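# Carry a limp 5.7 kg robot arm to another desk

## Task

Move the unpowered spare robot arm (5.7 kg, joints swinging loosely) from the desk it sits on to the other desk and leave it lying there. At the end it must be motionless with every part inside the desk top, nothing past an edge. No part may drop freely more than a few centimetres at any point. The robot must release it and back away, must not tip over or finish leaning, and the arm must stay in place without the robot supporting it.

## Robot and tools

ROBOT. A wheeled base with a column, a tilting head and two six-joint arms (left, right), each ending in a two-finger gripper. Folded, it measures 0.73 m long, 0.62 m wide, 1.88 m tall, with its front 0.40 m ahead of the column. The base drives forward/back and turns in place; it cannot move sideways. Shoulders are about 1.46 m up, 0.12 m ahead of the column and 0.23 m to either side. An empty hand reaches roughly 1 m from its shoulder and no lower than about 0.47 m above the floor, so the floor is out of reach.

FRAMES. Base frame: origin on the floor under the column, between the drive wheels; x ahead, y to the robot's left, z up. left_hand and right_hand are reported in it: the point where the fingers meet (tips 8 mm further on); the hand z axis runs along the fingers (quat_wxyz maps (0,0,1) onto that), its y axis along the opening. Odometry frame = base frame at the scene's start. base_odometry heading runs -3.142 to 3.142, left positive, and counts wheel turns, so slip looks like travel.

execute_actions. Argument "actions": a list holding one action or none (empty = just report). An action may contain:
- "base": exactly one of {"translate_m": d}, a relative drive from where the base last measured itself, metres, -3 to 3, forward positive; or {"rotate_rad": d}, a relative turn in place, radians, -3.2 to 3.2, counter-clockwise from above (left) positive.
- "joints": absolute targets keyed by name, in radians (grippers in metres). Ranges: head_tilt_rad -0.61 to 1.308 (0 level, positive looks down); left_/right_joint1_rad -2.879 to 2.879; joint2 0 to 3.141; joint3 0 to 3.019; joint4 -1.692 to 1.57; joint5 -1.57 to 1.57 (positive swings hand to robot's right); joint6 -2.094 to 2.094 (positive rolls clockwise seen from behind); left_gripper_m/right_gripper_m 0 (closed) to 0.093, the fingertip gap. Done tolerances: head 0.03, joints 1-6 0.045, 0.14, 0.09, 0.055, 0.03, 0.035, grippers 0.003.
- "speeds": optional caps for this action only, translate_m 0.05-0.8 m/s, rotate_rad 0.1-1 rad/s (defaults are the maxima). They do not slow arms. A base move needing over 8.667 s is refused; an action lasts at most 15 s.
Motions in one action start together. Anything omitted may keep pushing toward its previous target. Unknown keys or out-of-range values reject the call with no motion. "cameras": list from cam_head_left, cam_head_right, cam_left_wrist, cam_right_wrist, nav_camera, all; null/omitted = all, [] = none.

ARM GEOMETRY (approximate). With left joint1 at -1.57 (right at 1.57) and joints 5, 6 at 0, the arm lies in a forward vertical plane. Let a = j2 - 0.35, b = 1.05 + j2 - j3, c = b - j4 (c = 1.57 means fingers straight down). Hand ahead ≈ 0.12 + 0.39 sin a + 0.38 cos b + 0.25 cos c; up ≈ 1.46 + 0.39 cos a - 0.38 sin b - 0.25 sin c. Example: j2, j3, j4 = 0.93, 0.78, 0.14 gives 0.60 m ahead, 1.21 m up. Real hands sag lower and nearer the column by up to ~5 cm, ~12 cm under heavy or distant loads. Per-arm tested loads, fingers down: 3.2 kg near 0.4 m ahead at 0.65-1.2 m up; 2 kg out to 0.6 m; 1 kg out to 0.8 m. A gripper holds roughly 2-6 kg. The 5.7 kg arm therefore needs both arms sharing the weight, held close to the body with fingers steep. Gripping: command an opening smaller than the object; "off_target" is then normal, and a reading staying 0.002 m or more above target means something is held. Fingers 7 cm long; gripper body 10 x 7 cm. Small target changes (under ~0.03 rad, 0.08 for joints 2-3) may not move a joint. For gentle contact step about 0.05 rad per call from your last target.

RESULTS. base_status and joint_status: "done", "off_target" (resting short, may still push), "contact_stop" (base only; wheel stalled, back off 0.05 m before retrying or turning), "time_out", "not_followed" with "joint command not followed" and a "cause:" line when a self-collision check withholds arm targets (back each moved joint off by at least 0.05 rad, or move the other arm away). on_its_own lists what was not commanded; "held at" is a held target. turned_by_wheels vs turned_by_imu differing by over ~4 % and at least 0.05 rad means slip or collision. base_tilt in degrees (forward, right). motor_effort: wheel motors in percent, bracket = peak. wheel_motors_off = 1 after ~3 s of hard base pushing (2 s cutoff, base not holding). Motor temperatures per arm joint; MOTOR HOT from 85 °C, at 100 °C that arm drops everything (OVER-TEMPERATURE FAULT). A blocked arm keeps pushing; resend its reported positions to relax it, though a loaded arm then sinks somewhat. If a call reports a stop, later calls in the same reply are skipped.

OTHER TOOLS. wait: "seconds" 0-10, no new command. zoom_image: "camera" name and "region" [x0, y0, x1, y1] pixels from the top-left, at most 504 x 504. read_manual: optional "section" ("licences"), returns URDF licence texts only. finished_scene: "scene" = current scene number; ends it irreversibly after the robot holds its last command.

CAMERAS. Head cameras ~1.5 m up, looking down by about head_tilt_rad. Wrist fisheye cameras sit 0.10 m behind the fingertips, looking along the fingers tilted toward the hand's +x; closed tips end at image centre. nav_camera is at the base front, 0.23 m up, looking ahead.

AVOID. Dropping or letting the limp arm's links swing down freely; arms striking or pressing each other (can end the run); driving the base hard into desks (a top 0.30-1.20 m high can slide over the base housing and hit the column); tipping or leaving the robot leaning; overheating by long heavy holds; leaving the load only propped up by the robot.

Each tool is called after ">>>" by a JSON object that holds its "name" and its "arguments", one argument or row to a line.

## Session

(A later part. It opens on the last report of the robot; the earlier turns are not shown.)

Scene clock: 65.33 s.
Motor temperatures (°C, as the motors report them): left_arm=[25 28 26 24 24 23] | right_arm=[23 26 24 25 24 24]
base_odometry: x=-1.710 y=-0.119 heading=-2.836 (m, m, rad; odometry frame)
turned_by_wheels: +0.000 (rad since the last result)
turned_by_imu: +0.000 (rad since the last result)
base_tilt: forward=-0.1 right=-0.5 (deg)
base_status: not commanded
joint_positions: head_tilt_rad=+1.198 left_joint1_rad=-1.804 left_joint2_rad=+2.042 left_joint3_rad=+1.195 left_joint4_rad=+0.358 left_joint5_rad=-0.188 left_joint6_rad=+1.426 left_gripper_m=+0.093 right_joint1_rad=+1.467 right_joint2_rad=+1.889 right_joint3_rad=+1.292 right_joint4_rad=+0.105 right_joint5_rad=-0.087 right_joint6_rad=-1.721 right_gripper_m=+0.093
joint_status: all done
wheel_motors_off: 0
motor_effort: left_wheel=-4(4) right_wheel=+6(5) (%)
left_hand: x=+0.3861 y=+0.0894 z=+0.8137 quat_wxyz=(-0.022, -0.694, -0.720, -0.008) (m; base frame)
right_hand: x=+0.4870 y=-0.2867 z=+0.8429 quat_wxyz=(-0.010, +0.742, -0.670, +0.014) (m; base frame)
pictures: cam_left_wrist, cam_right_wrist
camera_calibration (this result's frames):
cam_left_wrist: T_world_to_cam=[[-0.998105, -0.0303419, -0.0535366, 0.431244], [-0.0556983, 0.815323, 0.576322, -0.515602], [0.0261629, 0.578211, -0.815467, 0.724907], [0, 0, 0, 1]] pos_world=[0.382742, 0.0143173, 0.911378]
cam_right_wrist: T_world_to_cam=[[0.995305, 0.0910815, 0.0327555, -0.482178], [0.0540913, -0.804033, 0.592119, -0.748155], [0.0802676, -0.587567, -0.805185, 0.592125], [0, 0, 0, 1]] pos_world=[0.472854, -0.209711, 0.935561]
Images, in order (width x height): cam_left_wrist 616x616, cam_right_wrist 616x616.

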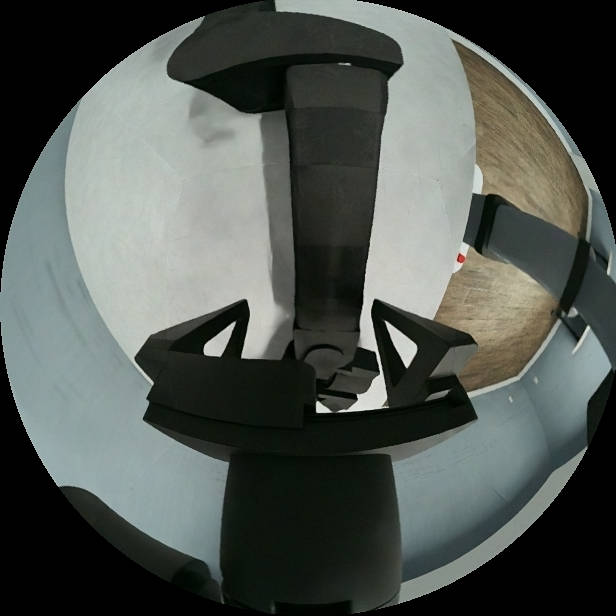

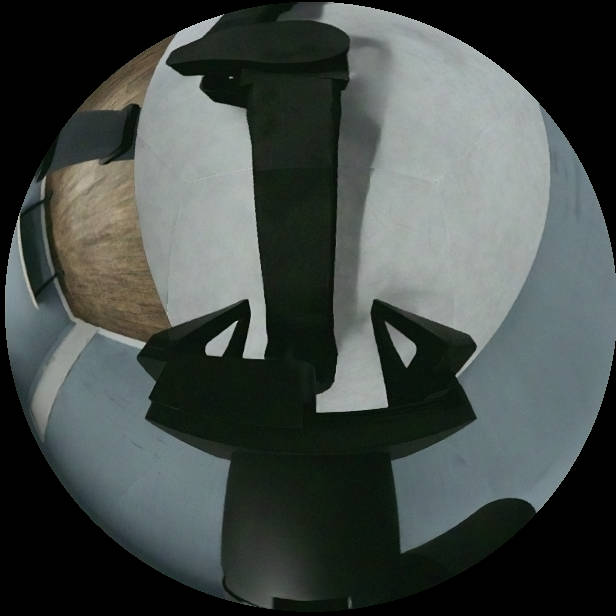

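Clear. Raise further, then back away.

>>> {"name": "execute_actions", "arguments": {
  "actions": [
    {"joints": {"left_joint2_rad": 1.75, "left_joint3_rad": 0.87, "left_joint4_rad": 0.38, "right_joint2_rad": 1.6, "right_joint3_rad": 1.0, "right_joint4_rad": 0.1}}
  ],
  "cameras": []
}}

>>> {"name": "execute_actions", "arguments": {
  "actions": [
    {"base": {"translate_m": -0.8}, "joints": {"head_tilt_rad": 0.8, "left_joint1_rad": -1.57, "left_joint2_rad": 1.3, "left_joint3_rad": 0.55, "left_joint4_rad": 0.2, "left_joint5_rad": 0, "right_joint1_rad": 1.57, "right_joint2_rad": 1.3, "right_joint3_rad": 0.55, "right_joint4_rad": 0.2, "right_joint5_rad": 0}}
  ],
  "cameras": ["cam_head_left", "cam_head_right"]
}}

Scene clock: 66.53 s.
Motor temperatures (°C, as the motors report them): left_arm=[25 28 26 24 24 23] | right_arm=[23 26 24 25 24 24]
base_odometry: x=-1.710 y=-0.119 heading=-2.836 (m, m, rad; odometry frame)
turned_by_wheels: +0.000 (rad since the last result)
turned_by_imu: +0.000 (rad since the last result)
base_tilt: forward=-0.2 right=-0.4 (deg)
base_status: not commanded
joint_positions: head_tilt_rad=+1.198 left_joint1_rad=-1.804 left_joint2_rad=+1.736 left_joint3_rad=+0.882 left_joint4_rad=+0.374 left_joint5_rad=-0.188 left_joint6_rad=+1.426 left_gripper_m=+0.093 right_joint1_rad=+1.467 right_joint2_rad=+1.585 right_joint3_rad=+1.007 right_joint4_rad=+0.105 right_joint5_rad=-0.087 right_joint6_rad=-1.721 right_gripper_m=+0.093
joint_status: all done
wheel_motors_off: 0
motor_effort: left_wheel=-4(4) right_wheel=+4(4) (%)
left_hand: x=+0.3844 y=+0.1134 z=+0.9296 quat_wxyz=(-0.026, -0.693, -0.720, -0.012) (m; base frame)
right_hand: x=+0.4782 y=-0.2760 z=+0.9569 quat_wxyz=(-0.016, +0.742, -0.669, +0.021) (m; base frame)
pictures: none
No camera images: the call's "cameras" was empty. Leave "cameras" out to get every camera's image.

Scene clock: 69.50 s.
Motor temperatures (°C, as the motors report them): left_arm=[25 28 26 24 24 23] | right_arm=[23 26 24 25 24 24]
base_odometry: x=-0.947 y=+0.121 heading=-2.837 (m, m, rad; odometry frame)
turned_by_wheels: -0.001 (rad since the last result)
turned_by_imu: +0.000 (rad since the last result)
base_tilt: forward=-0.2 right=-0.5 (deg)
base_status: done
joint_positions: head_tilt_rad=+0.815 left_joint1_rad=-1.563 left_joint2_rad=+1.294 left_joint3_rad=+0.551 left_joint4_rad=+0.203 left_joint5_rad=-0.001 left_joint6_rad=+1.426 left_gripper_m=+0.093 right_joint1_rad=+1.575 right_joint2_rad=+1.293 right_joint3_rad=+0.549 right_joint4_rad=+0.192 right_joint5_rad=-0.004 right_joint6_rad=-1.721 right_gripper_m=+0.093
joint_status: all done
wheel_motors_off: 0
motor_effort: left_wheel=-2(50) right_wheel=+3(52) (%)
left_hand: x=+0.3492 y=+0.2284 z=+1.0622 quat_wxyz=(+0.009, -0.653, -0.758, +0.002) (m; base frame)
right_hand: x=+0.3457 y=-0.2228 z=+1.0625 quat_wxyz=(+0.006, +0.759, -0.651, -0.013) (m; base frame)
pictures: cam_head_left, cam_head_right
camera_calibration (this result's frames):
cam_head_left: T_world_to_cam=[[-0.0500163, -0.99874, -0.00414455, 0.0622749], [-0.666829, 0.0364832, -0.744317, 1.1657], [0.74353, -0.0344643, -0.667813, 0.924479], [0, 0, 0, 1]] pos_world=[0.0930612, 0.0515294, 1.48529]
cam_head_right: T_world_to_cam=[[-0.0466501, -0.998611, 0.024483, -0.0742572], [-0.669596, 0.0130735, -0.742611, 1.16386], [0.741259, -0.0510365, -0.669276, 0.923887], [0, 0, 0, 1]] pos_world=[0.0910105, -0.0422178, 1.48445]
Images, in order (width x height): cam_head_left 504x504, cam_head_right 504x504.

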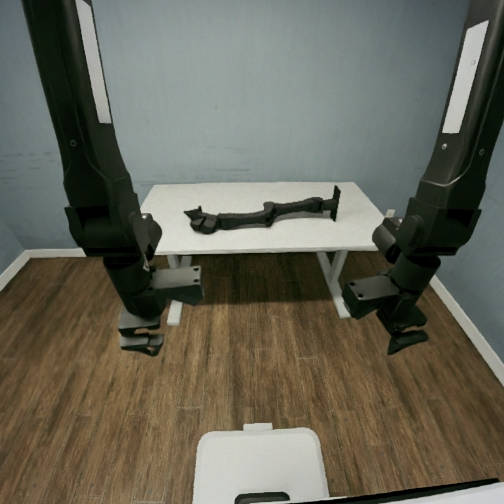

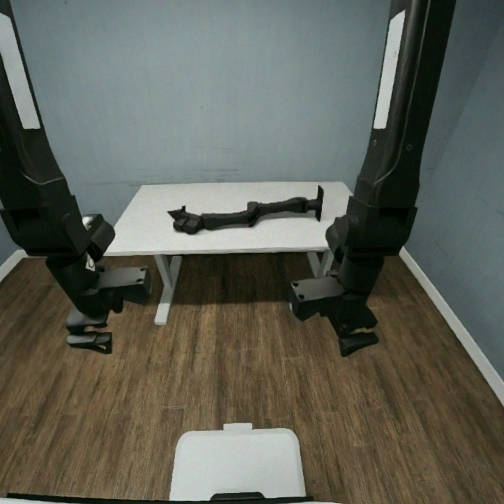

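>>> {"name": "finished_scene", "arguments": {
  "scene": 1
}}

The scene is finished: the task was done.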